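# Remove stained block from upright row, lay it flat

## Task

Pull the block with yellow-brown staining out of the row of on-edge blocks and lay it flat on an empty stretch of bench, well away from the row. Then push the row back together so the grey blocks stand face to face with no gap. Finish with both grippers released and both arms moved away.

## Robot and tools

Robot: two arms, left_arm and right_arm, each ending in a two-finger gripper. The fingers point along the gripper's own +z axis and close along its own y axis. The reported hand position is the point between the finger pads, roughly 1 cm back from the tips.

World frame: all results use one scene frame. The origin is on the table surface midway between the arms. +z is up, +x points out across the table, and left_arm sits on the +y side. The arm names do not refer to image sides. Printed positions can be slightly wrong, especially at long reach.

The 14-number row: every motion tool takes one flat list of 14 numbers covering both arms. The first 7 are left_arm: dx, dy, dz, rx, ry, rz, opening. The last 7 are the same for right_arm. Always send all 14, even if only one arm should move. Each number is in [-1, 1].
- dx, dy, dz: an offset, not a pose. It is measured in the gripper's own axes, from that gripper's pose in the most recent result that showed it. If no result in this scene has shown it yet, or for the second and later calls within one reply, the offset is from where the robot stands when the action begins. 1.0 = 0.6 m.
- rx, ry, rz: one rotation vector, also an offset in the gripper's axes from the same reference. 1.0 = 180 degrees.
- opening: absolute, not an offset. +1 = fully open (0.094 m), -1 = closed.
All zeros is not a pause: it pulls the arm back to its reference pose.

execute_actions(actions, pictures): actions is a list holding at most one item. An empty list just returns the current state with images. An action item is {"rows": [...], "steps": n}: 1 to 15 rows of 14 numbers, n from 3 to 15 control steps (each 1/30 s; default 15). One row runs per step, and the final row repeats if steps outnumber rows. Each row is measured from the same reference pose, not from the row before it. A wait item is {"steps": n} with n up to 300, counted from the previous result, so your reply time eats into it. pictures true adds camera images. A rejected call sends nothing.

move(target, speed): target is one 14-number row, same layout and reference as above. Each gripper travels in a straight line toward its target; both paths finish together, lasting 0.5 to 10 s (cut off at 10 s). speed is top path speed in m/s, 0.002 to 0.5, default 0.25; rotation is capped at twice that in rad/s. Openings are sent at the start. Paths ignore obstacles and the other arm, and real motion can lag, drift, or overshoot speed, especially near a straight elbow. The result adds a move: line with the ending (done, off_target, moving, held, fault), any limits (paced = the sent pose was clipped; held = a check blocked steps, after which the arm may jump fast) and each gripper's remaining distance. If only one arm is named, the other is done.

wait(seconds): 0 to 10 s of letting the scene run with no new command.

zoom_image(camera, region): closer look at part of the latest full image. camera is cam_head_left, cam_head_right, cam_left_wrist or cam_right_wrist (all 504x504). region is [x0, y0, x1, y1] in pixels, origin top-left, at most 504 by 504.

finished_scene(scene): ends the current scene (give its number) and reports success. Irreversible. Replying without any tool call also ends things.

Timing: each action's result is taken 3 steps before it ends; those steps run while you think. The sim keeps running during your replies. move and wait do not hold steps back and always return images. Only a result with nothing held back shows a Hand target line per arm.

Motion limits: per step, the command is clipped to within 70 mm and 16 degrees of the measured pose, so a far target may need several actions; after an action an arm only continues to its last clipped pose. Position wins over orientation when both can't be met. Arms often stop a centimetre or more short, usually low, and repeated zero offsets let them sag. To hold an arm still, in the first call of a reply send the offset back to its desired pose (aim higher if it keeps drooping), then zeros in later calls, always with the right opening.

Result lines: left_arm: ... | right_arm: ... give position (m) and quaternion wxyz. grip_measured is the finger opening on the command scale (the last joint value is the opening in metres); readings may be off by about 1 mm. To hold something, command about 0.03 below grip_measured; less for a lighter grip. Finger force tops out near 50 to 62 N per pad; thin parts get less. A pose unreachable line means the clearance check altered or blocked that arm; HELD marks steps not sent. FAULT lines mark arm stops. MOTOR HOT appears from 75 C; at 90 C that arm halts 10 s, and at 100 C it goes limp and drops. Holding loads heats motors, even while you think.

Joint ranges (rad), base to gripper: waist -2.618 to 3.054, shoulder 0 to 3.142, elbow 0 to 3.142, wrist pitch -1.571 to 1.571, wrist yaw -1.571 to 1.571, wrist roll -2.094 to 2.094.

Avoid: dropping or knocking anything off the table, arms colliding or pushing each other, fast impacts (contact force grows with speed and with how far the target lies past the contact), hard shoves, and slips. Occasional outside tugs on held parts or pushes on loose ones may happen. Smooth, quick, low-effort motion is preferred.

Each tool is called after "Call:" as name(argument=value, ...), one argument or row to a line, values as JSON.

## Session

Call:
execute_actions(
  actions=[],
)

Scene clock: 0.00 s of 4800.00 s.
left_arm: end_effector_position=(+0.4161, +0.3531, +0.3377) grip_measured=+1.000 end_effector_quat_wxyz=(+0.762, -0.406, +0.504, +0.036) | right_arm: end_effector_position=(+0.4523, -0.3445, +0.1757) grip_measured=+1.000 end_effector_quat_wxyz=(+0.253, -0.155, +0.930, +0.217)
Joint positions: left_arm=[-0.437  1.423  0.778  1.061 -1.156 -0.247  0.094] | right_arm=[-0.234  1.839  1.633 -1.083 -0.627 -0.569  0.094]
Joint velocities: left_arm=[-0.007 -0.012 -0.012 -0.051 -0.139 -0.007  0.   ] | right_arm=[-0.002 -0.007  0.007  0.066 -0.095 -0.022  0.   ]
Hand target (left_arm): +0.417, +0.352, +0.337; +0.761, -0.402, +0.508, +0.039
Hand target (right_arm): +0.452, -0.343, +0.179; +0.257, -0.157, +0.928, +0.220

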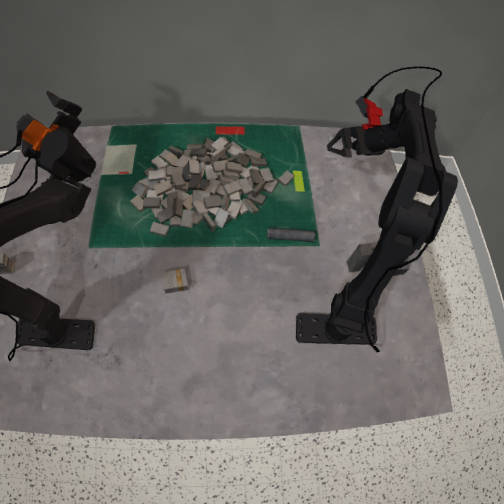

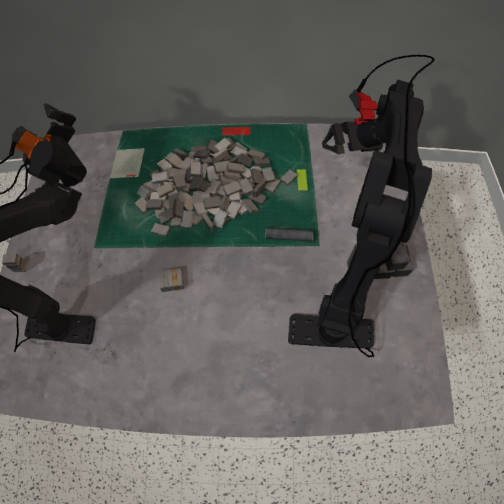

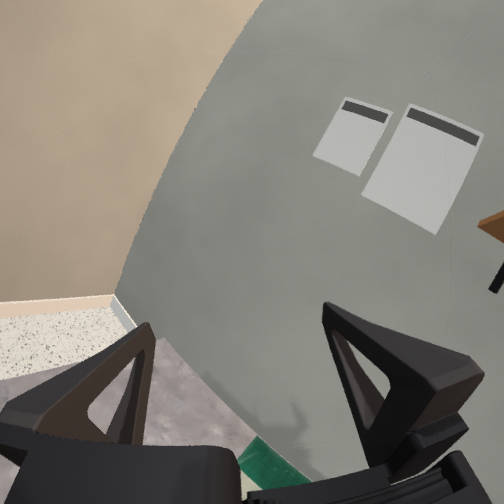

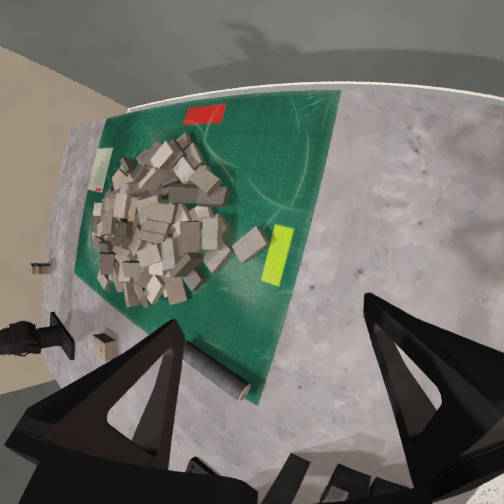

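Call:
zoom_image(
  camera="cam_head_left",
  region=[130, 240, 230, 320],
)

Call:
zoom_image(
  camera="cam_head_right",
  region=[130, 240, 230, 320],
)

Region (130, 240, 230, 320) of cam_head_left's 504x504 image, scaled by 5.040, with more detail than that image has; it fills the top 403 rows of this view, and the rest is white.

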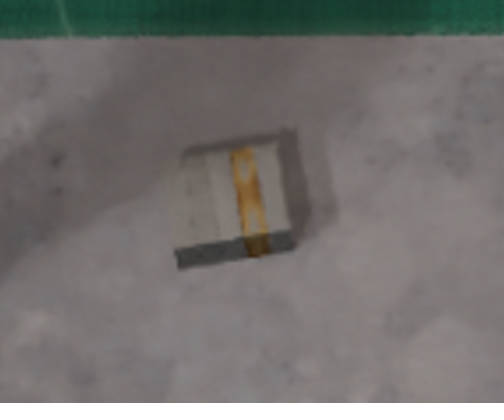

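Region (130, 240, 230, 320) of cam_head_right's 504x504 image, scaled by 5.040, with more detail than that image has; it fills the top 403 rows of this view, and the rest is white.

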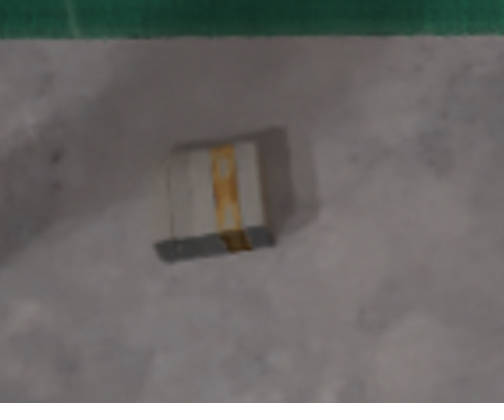

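Call:
move(
  target=[0,0,0,0,0,0,1,0.223,0.67,0.075,0.141,0.165,0.101,1],
)

Scene clock: 4.07 s of 4800.00 s.
left_arm: end_effector_position=(+0.4161, +0.3531, +0.3377) grip_measured=+1.000 end_effector_quat_wxyz=(+0.762, -0.406, +0.504, +0.036) | right_arm: end_effector_position=(+0.1952, -0.0050, +0.1939) grip_measured=+1.000 end_effector_quat_wxyz=(+0.025, -0.008, +0.999, +0.020)
Joint positions: left_arm=[-0.437  1.423  0.778  1.061 -1.156 -0.247  0.094] | right_arm=[ 1.208  1.839  1.874 -1.548  0.027  1.095  0.094]
Joint velocities: left_arm=[-0.002 -0.002 -0.007 -0.022 -0.066 -0.022  0.   ] | right_arm=[-0.007  0.017 -0.022 -0.081  0.007  0.066  0.   ]
Hand target (left_arm): +0.416, +0.353, +0.338; +0.762, -0.406, +0.504, +0.036
Hand target (right_arm): +0.197, -0.006, +0.198; +0.027, -0.001, +0.999, +0.017
Off the commanded pose (left_arm): 0.000 m, 0 deg.
Off the commanded pose (right_arm): 0.008 m, 4 deg.
joint sent to its limit (right arm) — the command would take joint 4 (wrist pitch) past its lower limit, so that joint was sent only as far as its limit.
Kept back: nothing.
move: off_target (right_arm)

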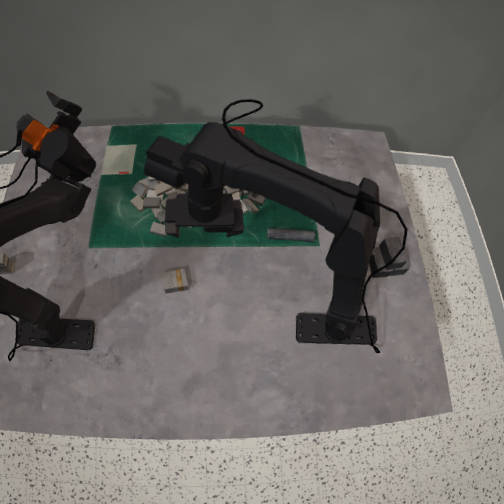

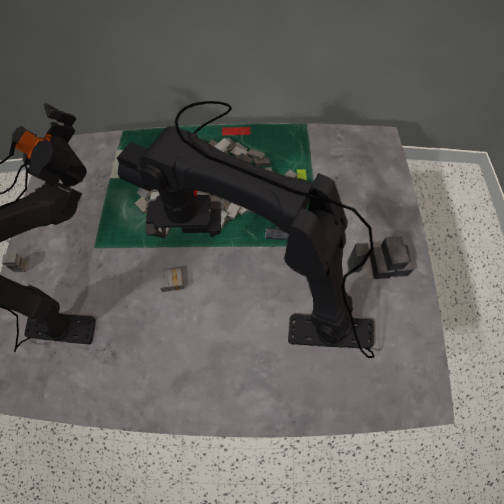

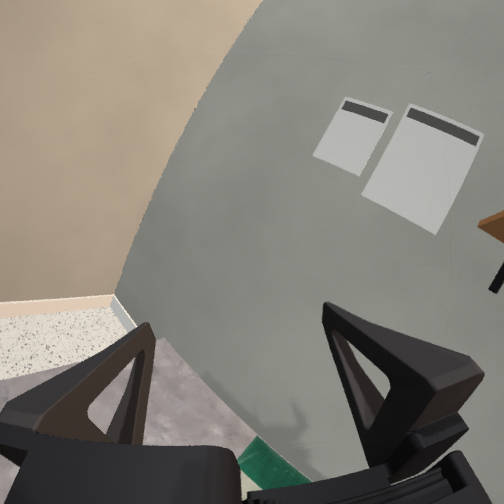

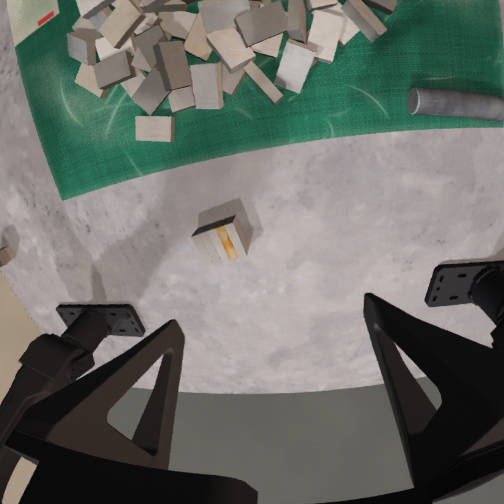

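Call:
move(
  target=[0,0,0,0,0,0,1,0.04,0.1,0.14,0,0,0,1],
)

Scene clock: 5.30 s of 4800.00 s.
left_arm: end_effector_position=(+0.4161, +0.3531, +0.3377) grip_measured=+1.000 end_effector_quat_wxyz=(+0.762, -0.406, +0.504, +0.036) | right_arm: end_effector_position=(+0.1719, +0.0577, +0.1134) grip_measured=+1.000 end_effector_quat_wxyz=(+0.021, -0.011, +1.000, +0.019)
Joint positions: left_arm=[-0.437  1.423  0.778  1.061 -1.156 -0.247  0.094] | right_arm=[ 1.331  2.002  1.774 -1.292  0.027  1.213  0.094]
Joint velocities: left_arm=[ 0.002  0.017 -0.002  0.022  0.051 -0.022  0.   ] | right_arm=[ 0.007 -0.012  0.012 -0.007 -0.037  0.066  0.   ]
Hand target (left_arm): +0.416, +0.353, +0.338; +0.762, -0.406, +0.504, +0.036
Hand target (right_arm): +0.173, +0.058, +0.112; +0.026, -0.008, +0.999, +0.020
Off the commanded pose (left_arm): 0.000 m, 0 deg.
Off the commanded pose (right_arm): 0.003 m, 1 deg.
Kept back: nothing.
move: done

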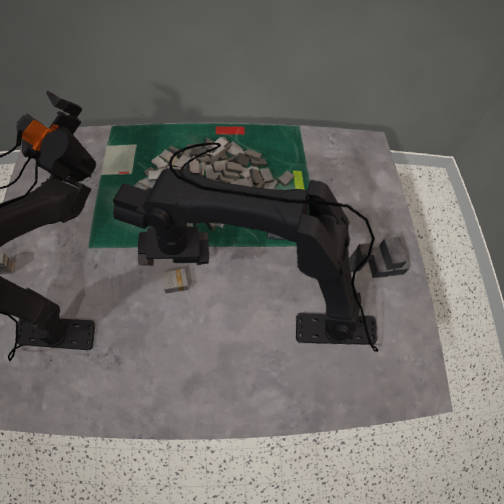

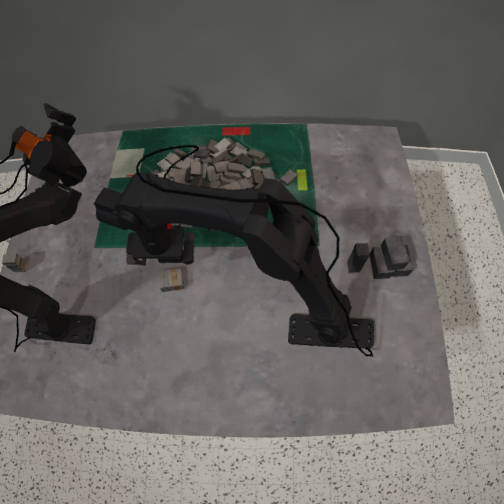

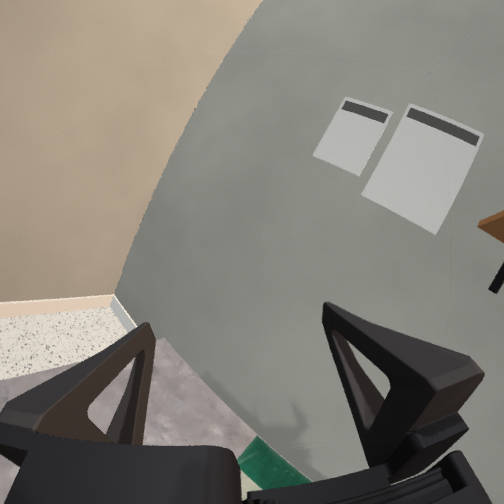

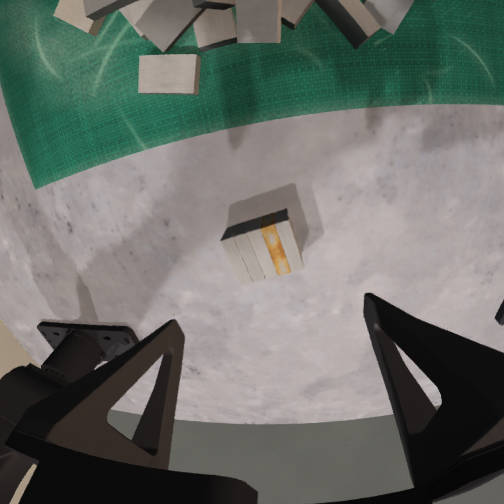

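Call:
move(
  target=[0,0,0,0,0,0,1,0.06,0.005,0.075,0,0,-0.083,1],
)

Scene clock: 6.67 s of 4800.00 s.
left_arm: end_effector_position=(+0.4161, +0.3531, +0.3377) grip_measured=+1.000 end_effector_quat_wxyz=(+0.762, -0.406, +0.504, +0.036) | right_arm: end_effector_position=(+0.1382, +0.0631, +0.0683) grip_measured=+1.000 end_effector_quat_wxyz=(+0.021, -0.135, +0.991, +0.016)
Joint positions: left_arm=[-0.437  1.423  0.778  1.061 -1.156 -0.247  0.094] | right_arm=[ 1.418  2.002  1.595 -1.118  0.027  1.051  0.094]
Joint velocities: left_arm=[-0.012  0.012  0.017  0.051  0.007  0.051  0.   ] | right_arm=[-0.002  0.012  0.002 -0.022 -0.022 -0.051  0.   ]
Hand target (left_arm): +0.416, +0.353, +0.338; +0.762, -0.406, +0.504, +0.036
Hand target (right_arm): +0.137, +0.061, +0.068; +0.024, -0.141, +0.990, +0.017
Off the commanded pose (left_arm): 0.000 m, 0 deg.
Off the commanded pose (right_arm): 0.002 m, 1 deg.
Kept back: nothing.
move: done

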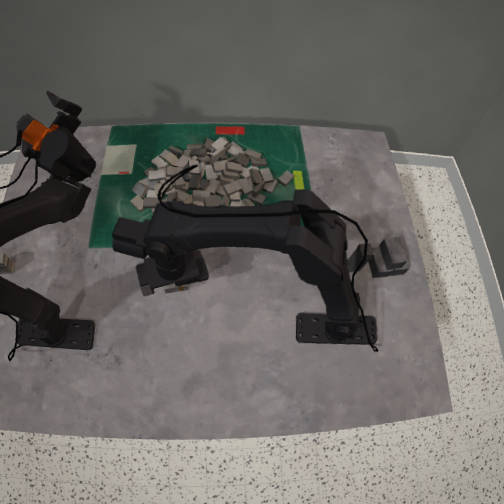

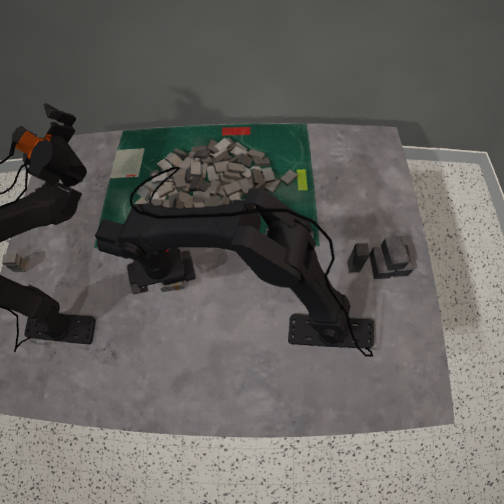

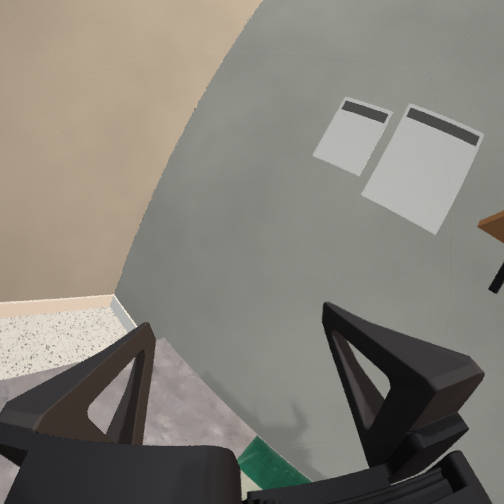

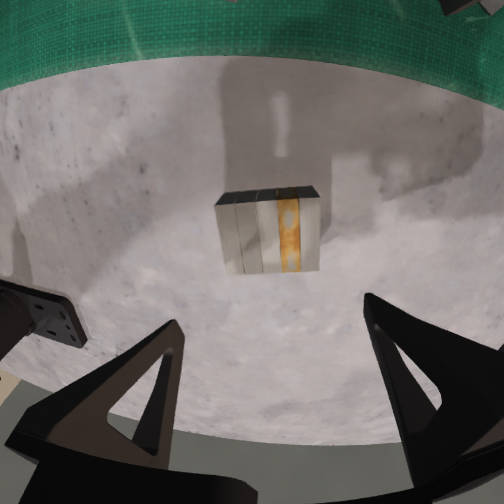

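Call:
move(
  target=[0,0,0,0,0,0,1,-0.02,0,0.06,0,0,0,1],
  speed=0.08,
)

Scene clock: 7.90 s of 4800.00 s.
left_arm: end_effector_position=(+0.4161, +0.3531, +0.3377) grip_measured=+1.000 end_effector_quat_wxyz=(+0.762, -0.406, +0.504, +0.036) | right_arm: end_effector_position=(+0.1485, +0.0705, +0.0396) grip_measured=+1.000 end_effector_quat_wxyz=(+0.023, -0.134, +0.990, +0.021)
Joint positions: left_arm=[-0.437  1.423  0.778  1.061 -1.156 -0.247  0.094] | right_arm=[ 1.397  2.054  1.554 -1.014  0.027  1.031  0.094]
Joint velocities: left_arm=[ 0.017 -0.007 -0.002 -0.007  0.037 -0.051  0.   ] | right_arm=[ 0.007  0.002 -0.012  0.022  0.022 -0.022  0.   ]
Hand target (left_arm): +0.416, +0.353, +0.338; +0.762, -0.406, +0.504, +0.036
Hand target (right_arm): +0.150, +0.068, +0.033; +0.021, -0.134, +0.991, +0.016
Off the commanded pose (left_arm): 0.000 m, 0 deg.
Off the commanded pose (right_arm): 0.008 m, 1 deg.
Kept back: nothing.
move: done

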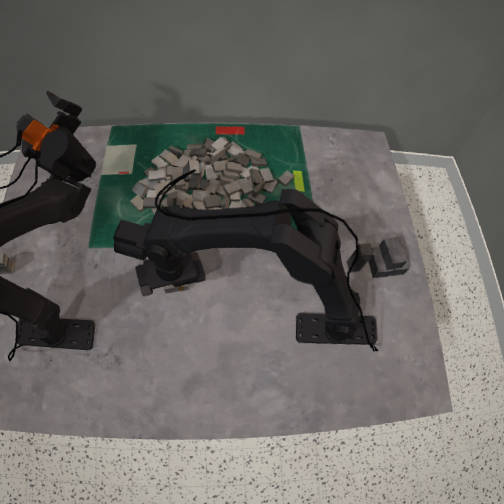

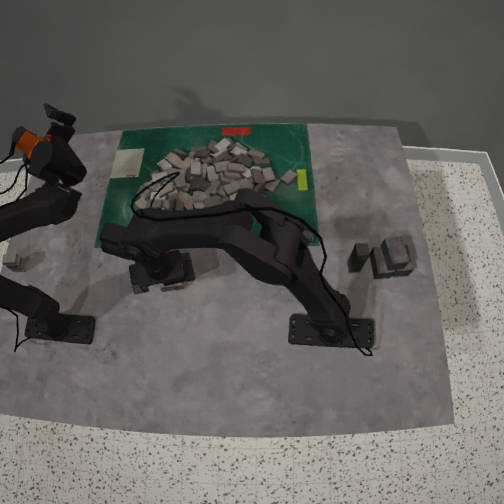

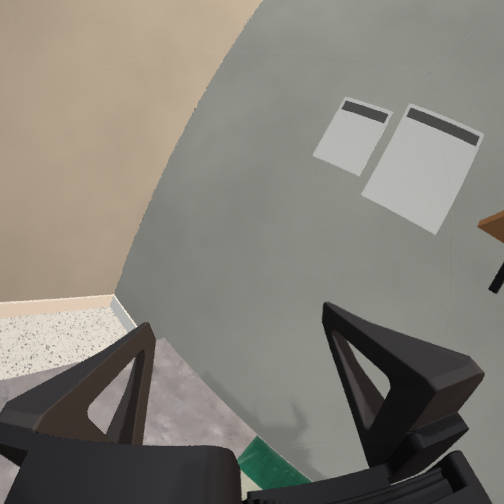

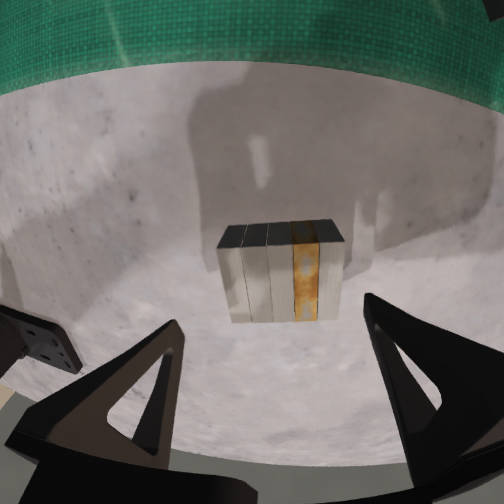

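Call:
move(
  target=[0,0,0,0,0,0,1,-0.022,-0.058,-0.05,0,0,-0.5,1],
)

Call:
move(
  target=[0,0,0,0,0,0,1,0,0,0.085,0,0,0,1],
  speed=0.06,
)

Scene clock: 11.87 s of 4800.00 s.
left_arm: end_effector_position=(+0.4161, +0.3531, +0.3377) grip_measured=+1.000 end_effector_quat_wxyz=(+0.762, -0.406, +0.504, +0.036) | right_arm: end_effector_position=(+0.1704, +0.0478, +0.0652) grip_measured=+1.000 end_effector_quat_wxyz=(-0.037, +0.795, -0.606, +0.002)
Joint positions: left_arm=[-0.437  1.423  0.778  1.061 -1.156 -0.247  0.094] | right_arm=[ 1.326  1.964  1.526 -1.065  0.027 -0.609  0.094]
Joint velocities: left_arm=[ 0.017 -0.017 -0.012 -0.051 -0.081 -0.051  0.   ] | right_arm=[-0.012 -0.012 -0.022 -0.022 -0.007 -0.022  0.   ]
Hand target (left_arm): +0.416, +0.353, +0.338; +0.762, -0.406, +0.504, +0.036
Hand target (right_arm): +0.170, +0.039, +0.068; -0.031, +0.795, -0.606, +0.002
Off the commanded pose (left_arm): 0.000 m, 0 deg.
Off the commanded pose (right_arm): 0.010 m, 1 deg.
Kept back: nothing.
move: done

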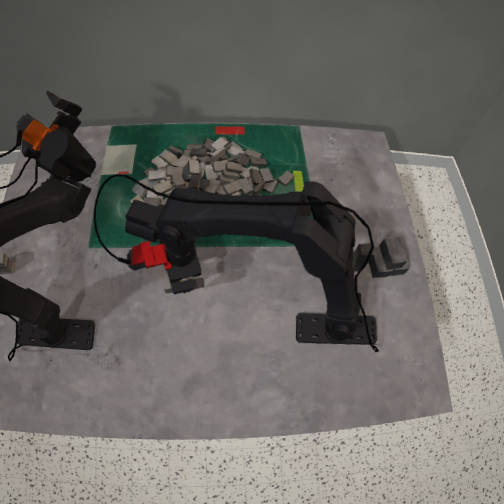

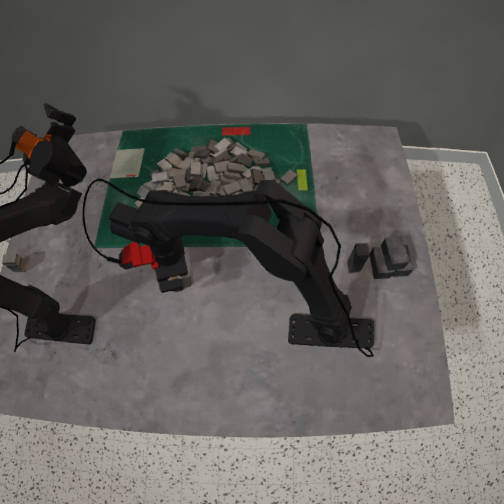

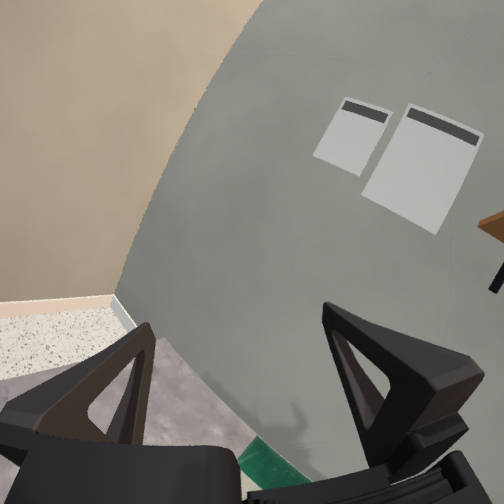

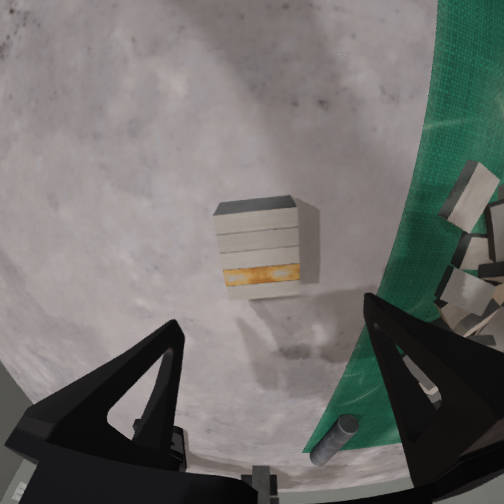

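Scene clock: 13.20 s of 4800.00 s.
left_arm: end_effector_position=(+0.4161, +0.3531, +0.3377) grip_measured=+1.000 end_effector_quat_wxyz=(+0.762, -0.406, +0.504, +0.036) | right_arm: end_effector_position=(+0.1724, +0.0536, +0.0228) grip_measured=+1.000 end_effector_quat_wxyz=(-0.043, +0.794, -0.606, +0.000)
Joint positions: left_arm=[-0.437  1.423  0.778  1.061 -1.156 -0.247  0.094] | right_arm=[ 1.326  2.019  1.43  -0.9    0.027 -0.609  0.094]
Joint velocities: left_arm=[-0.017  0.007  0.012  0.007 -0.022 -0.022  0.   ] | right_arm=[-0.007 -0.017  0.007  0.007 -0.037 -0.007  0.   ]
Hand target (left_arm): +0.416, +0.353, +0.338; +0.762, -0.406, +0.504, +0.036
Hand target (right_arm): +0.172, +0.051, +0.014; -0.036, +0.795, -0.606, +0.002
Off the commanded pose (left_arm): 0.000 m, 0 deg.
Off the commanded pose (right_arm): 0.009 m, 1 deg.
Kept back: nothing.
move: done

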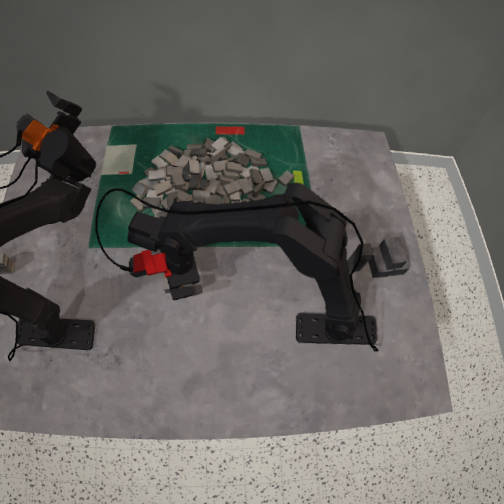

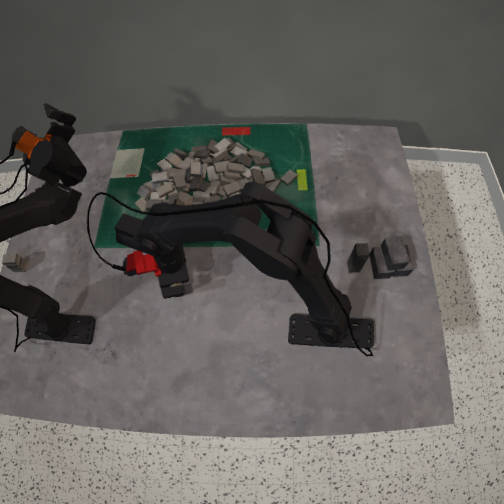

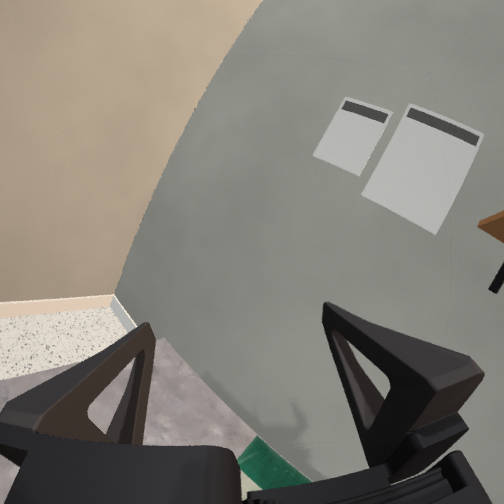

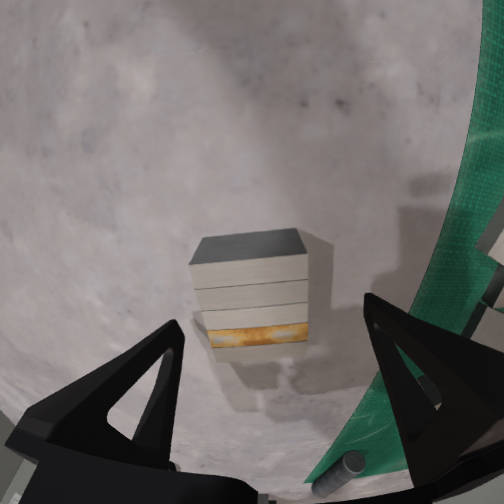

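Call:
move(
  target=[0,0,0,0,0,0,1,0.045,-0.01,0.008,0,0,0,1],
  speed=0.05,
)

Scene clock: 14.33 s of 4800.00 s.
left_arm: end_effector_position=(+0.4161, +0.3531, +0.3377) grip_measured=+1.000 end_effector_quat_wxyz=(+0.762, -0.406, +0.504, +0.036) | right_arm: end_effector_position=(+0.1844, +0.0306, +0.0135) grip_measured=+1.000 end_effector_quat_wxyz=(-0.034, +0.794, -0.607, +0.005)
Joint positions: left_arm=[-0.437  1.423  0.778  1.061 -1.156 -0.247  0.094] | right_arm=[ 1.276  1.987  1.345 -0.866  0.027 -0.657  0.094]
Joint velocities: left_arm=[ 0.017  0.002 -0.002 -0.051 -0.007 -0.007  0.   ] | right_arm=[ 0.012  0.017  0.002  0.022  0.051 -0.007  0.   ]
Hand target (left_arm): +0.416, +0.353, +0.338; +0.762, -0.406, +0.504, +0.036
Hand target (right_arm): +0.186, +0.030, +0.017; -0.042, +0.794, -0.606, +0.000
Off the commanded pose (left_arm): 0.000 m, 0 deg.
Off the commanded pose (right_arm): 0.004 m, 1 deg.
Kept back: nothing.
move: done

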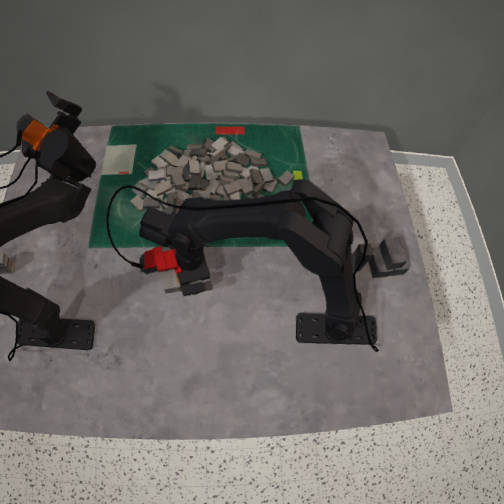

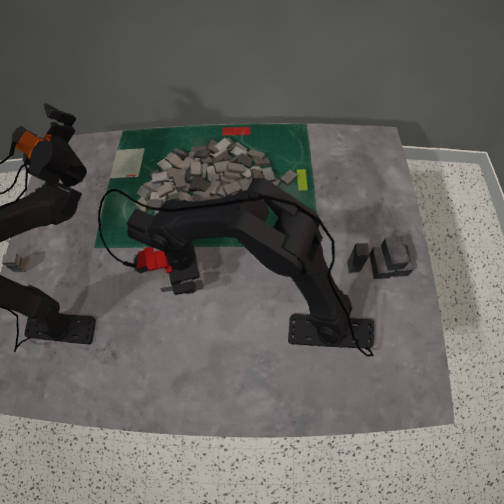

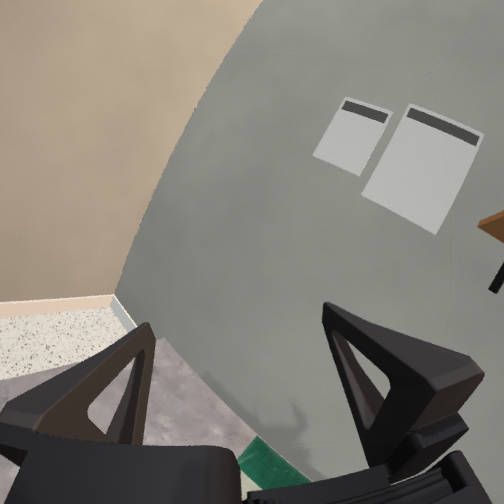

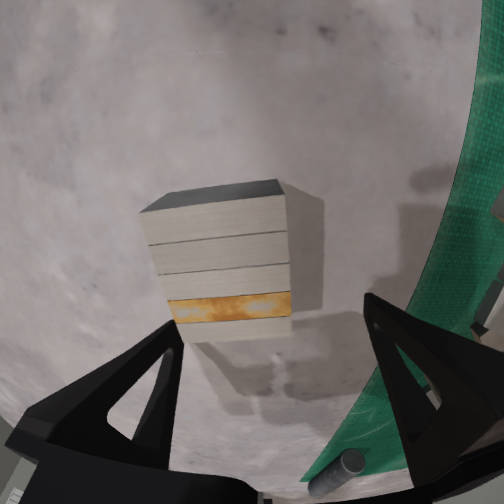

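Call:
move(
  target=[0,0,0,0,0,0,1,-0.005,0.027,0,0,0,0.02,1],
  speed=0.04,
)

Call:
move(
  target=[0,0,0,0,0,0,1,0,0,0,0,0,0,-0.2],
)

Scene clock: 15.63 s of 4800.00 s.
left_arm: end_effector_position=(+0.4161, +0.3531, +0.3377) grip_measured=+1.000 end_effector_quat_wxyz=(+0.762, -0.406, +0.504, +0.036) | right_arm: end_effector_position=(+0.1719, +0.0309, +0.0110) grip_measured=+1.000 end_effector_quat_wxyz=(-0.030, +0.776, -0.631, +0.004)
Joint positions: left_arm=[-0.437  1.423  0.778  1.061 -1.156 -0.247  0.094] | right_arm=[ 1.307  1.983  1.328 -0.861  0.027 -0.566  0.094]
Joint velocities: left_arm=[-0.012  0.007 -0.017  0.051 -0.022  0.066  0.   ] | right_arm=[-0.017  0.002  0.002 -0.022  0.037 -0.022  0.   ]
Hand target (left_arm): +0.416, +0.353, +0.338; +0.762, -0.406, +0.504, +0.036
Hand target (right_arm): +0.168, +0.029, +0.013; -0.034, +0.775, -0.632, +0.004
Off the commanded pose (left_arm): 0.000 m, 0 deg.
Off the commanded pose (right_arm): 0.005 m, 0 deg.
Kept back: nothing.
move: done

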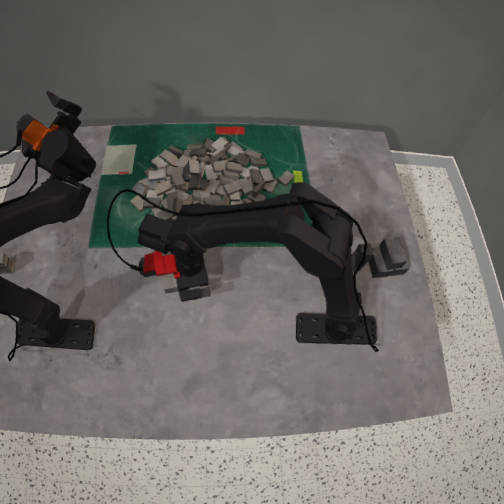

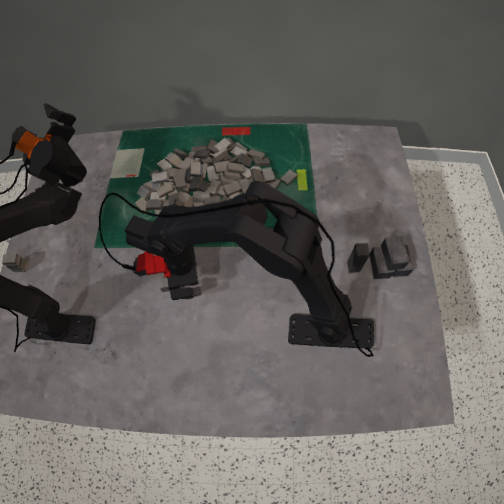

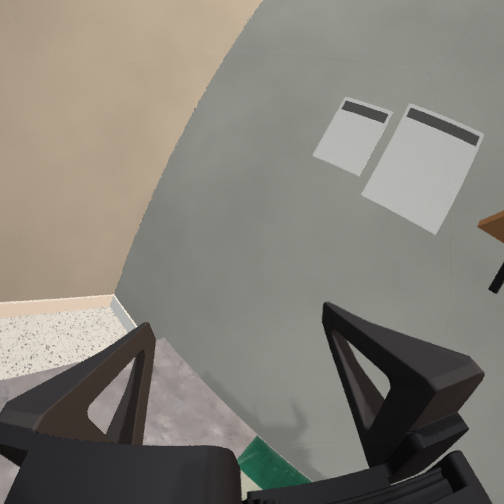

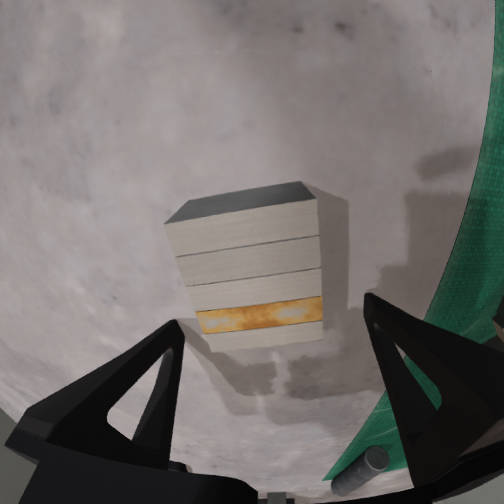

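Scene clock: 16.13 s of 4800.00 s.
left_arm: end_effector_position=(+0.4161, +0.3531, +0.3377) grip_measured=+1.000 end_effector_quat_wxyz=(+0.762, -0.406, +0.504, +0.036) | right_arm: end_effector_position=(+0.1720, +0.0309, +0.0110) grip_measured=-0.091 end_effector_quat_wxyz=(-0.030, +0.775, -0.631, +0.004)
Joint positions: left_arm=[-0.437  1.423  0.778  1.061 -1.156 -0.247  0.094] | right_arm=[ 1.307  1.983  1.328 -0.861  0.028 -0.566  0.043]
Joint velocities: left_arm=[-0.012 -0.017 -0.007  0.037 -0.051  0.037  0.   ] | right_arm=[-0.012  0.007 -0.007  0.066 -0.007 -0.081 -0.001]
Hand target (left_arm): +0.416, +0.353, +0.338; +0.762, -0.406, +0.504, +0.036
Hand target (right_arm): +0.172, +0.031, +0.011; -0.030, +0.776, -0.631, +0.004
Off the commanded pose (left_arm): 0.000 m, 0 deg.
Off the commanded pose (right_arm): 0.000 m, 0 deg.
Kept back: nothing.
move: done

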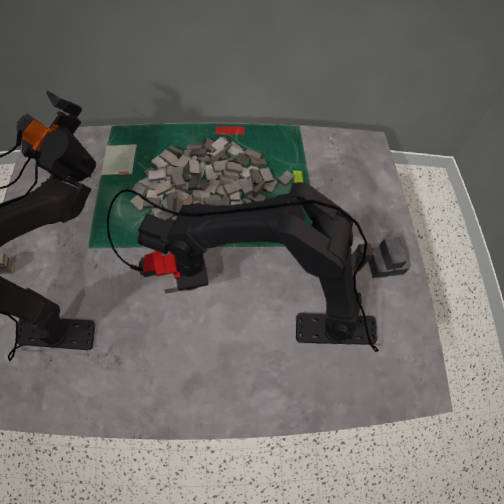

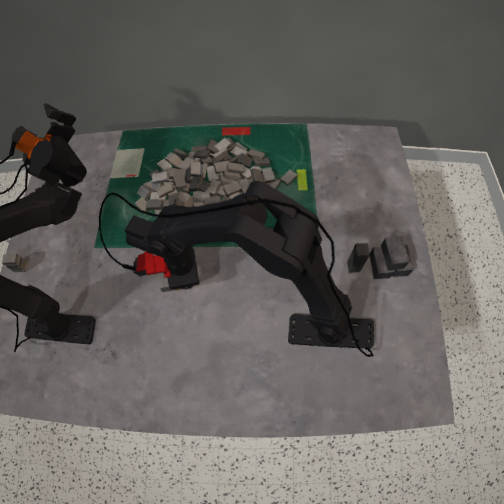

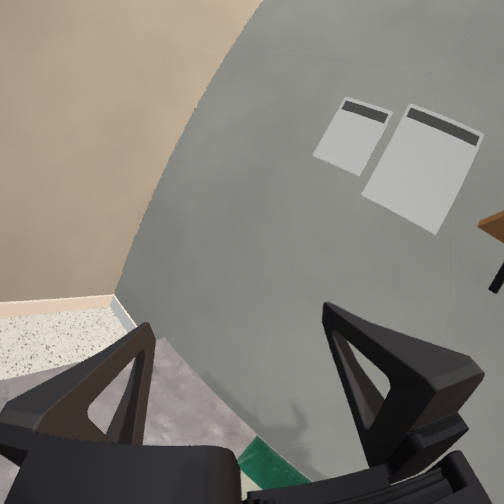

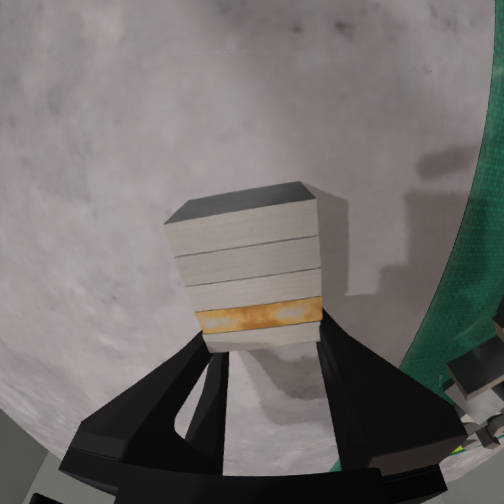

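Call:
move(
  target=[0,0,0,0,0,0,1,0.05,0,-0.004,0,0,0,-0.2],
  speed=0.03,
)

Scene clock: 17.63 s of 4800.00 s.
left_arm: end_effector_position=(+0.4161, +0.3531, +0.3377) grip_measured=+1.000 end_effector_quat_wxyz=(+0.762, -0.406, +0.504, +0.036) | right_arm: end_effector_position=(+0.1772, +0.0075, +0.0105) grip_measured=-0.091 end_effector_quat_wxyz=(-0.030, +0.776, -0.630, +0.004)
Joint positions: left_arm=[-0.437  1.423  0.778  1.061 -1.156 -0.247  0.094] | right_arm=[ 1.268  1.916  1.231 -0.831  0.025 -0.605  0.043]
Joint velocities: left_arm=[-0.002 -0.022  0.002  0.037  0.022 -0.051  0.   ] | right_arm=[-0.022  0.002  0.002 -0.007  0.037 -0.022 -0.001]
Hand target (left_arm): +0.416, +0.353, +0.338; +0.762, -0.406, +0.504, +0.036
Hand target (right_arm): +0.178, +0.001, +0.012; -0.030, +0.775, -0.631, +0.005
Off the commanded pose (left_arm): 0.000 m, 0 deg.
Off the commanded pose (right_arm): 0.006 m, 0 deg.
Kept back: nothing.
move: done

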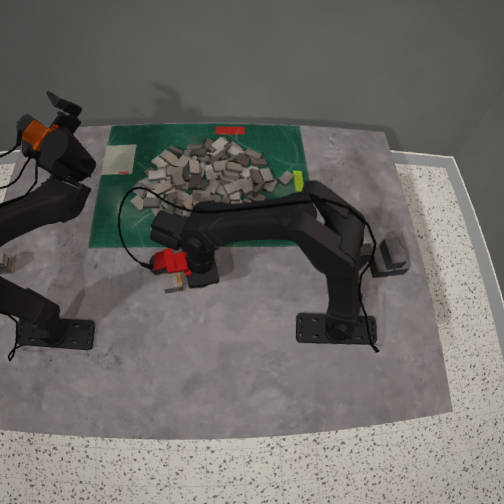

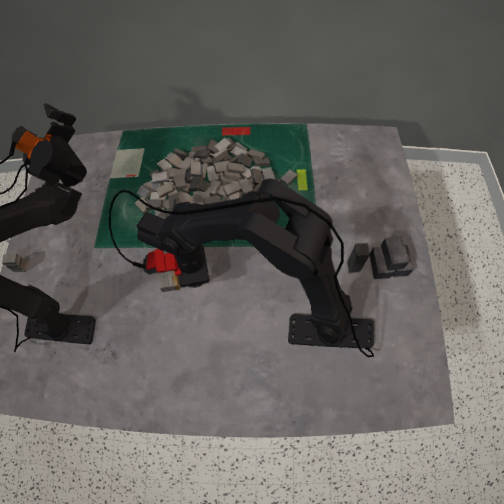

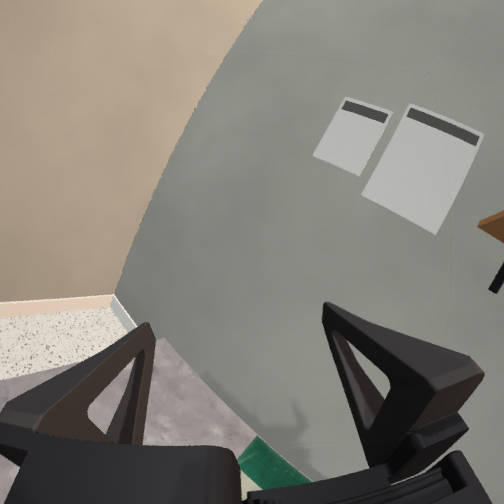

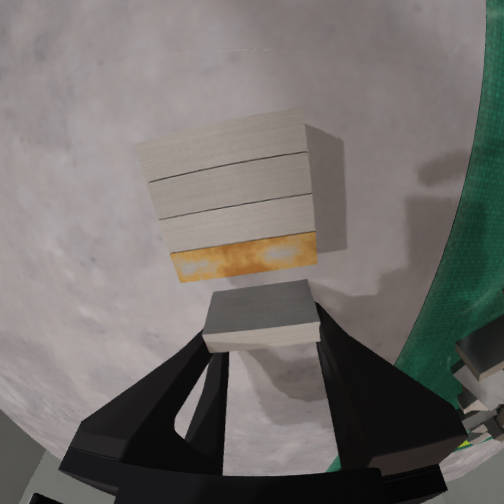

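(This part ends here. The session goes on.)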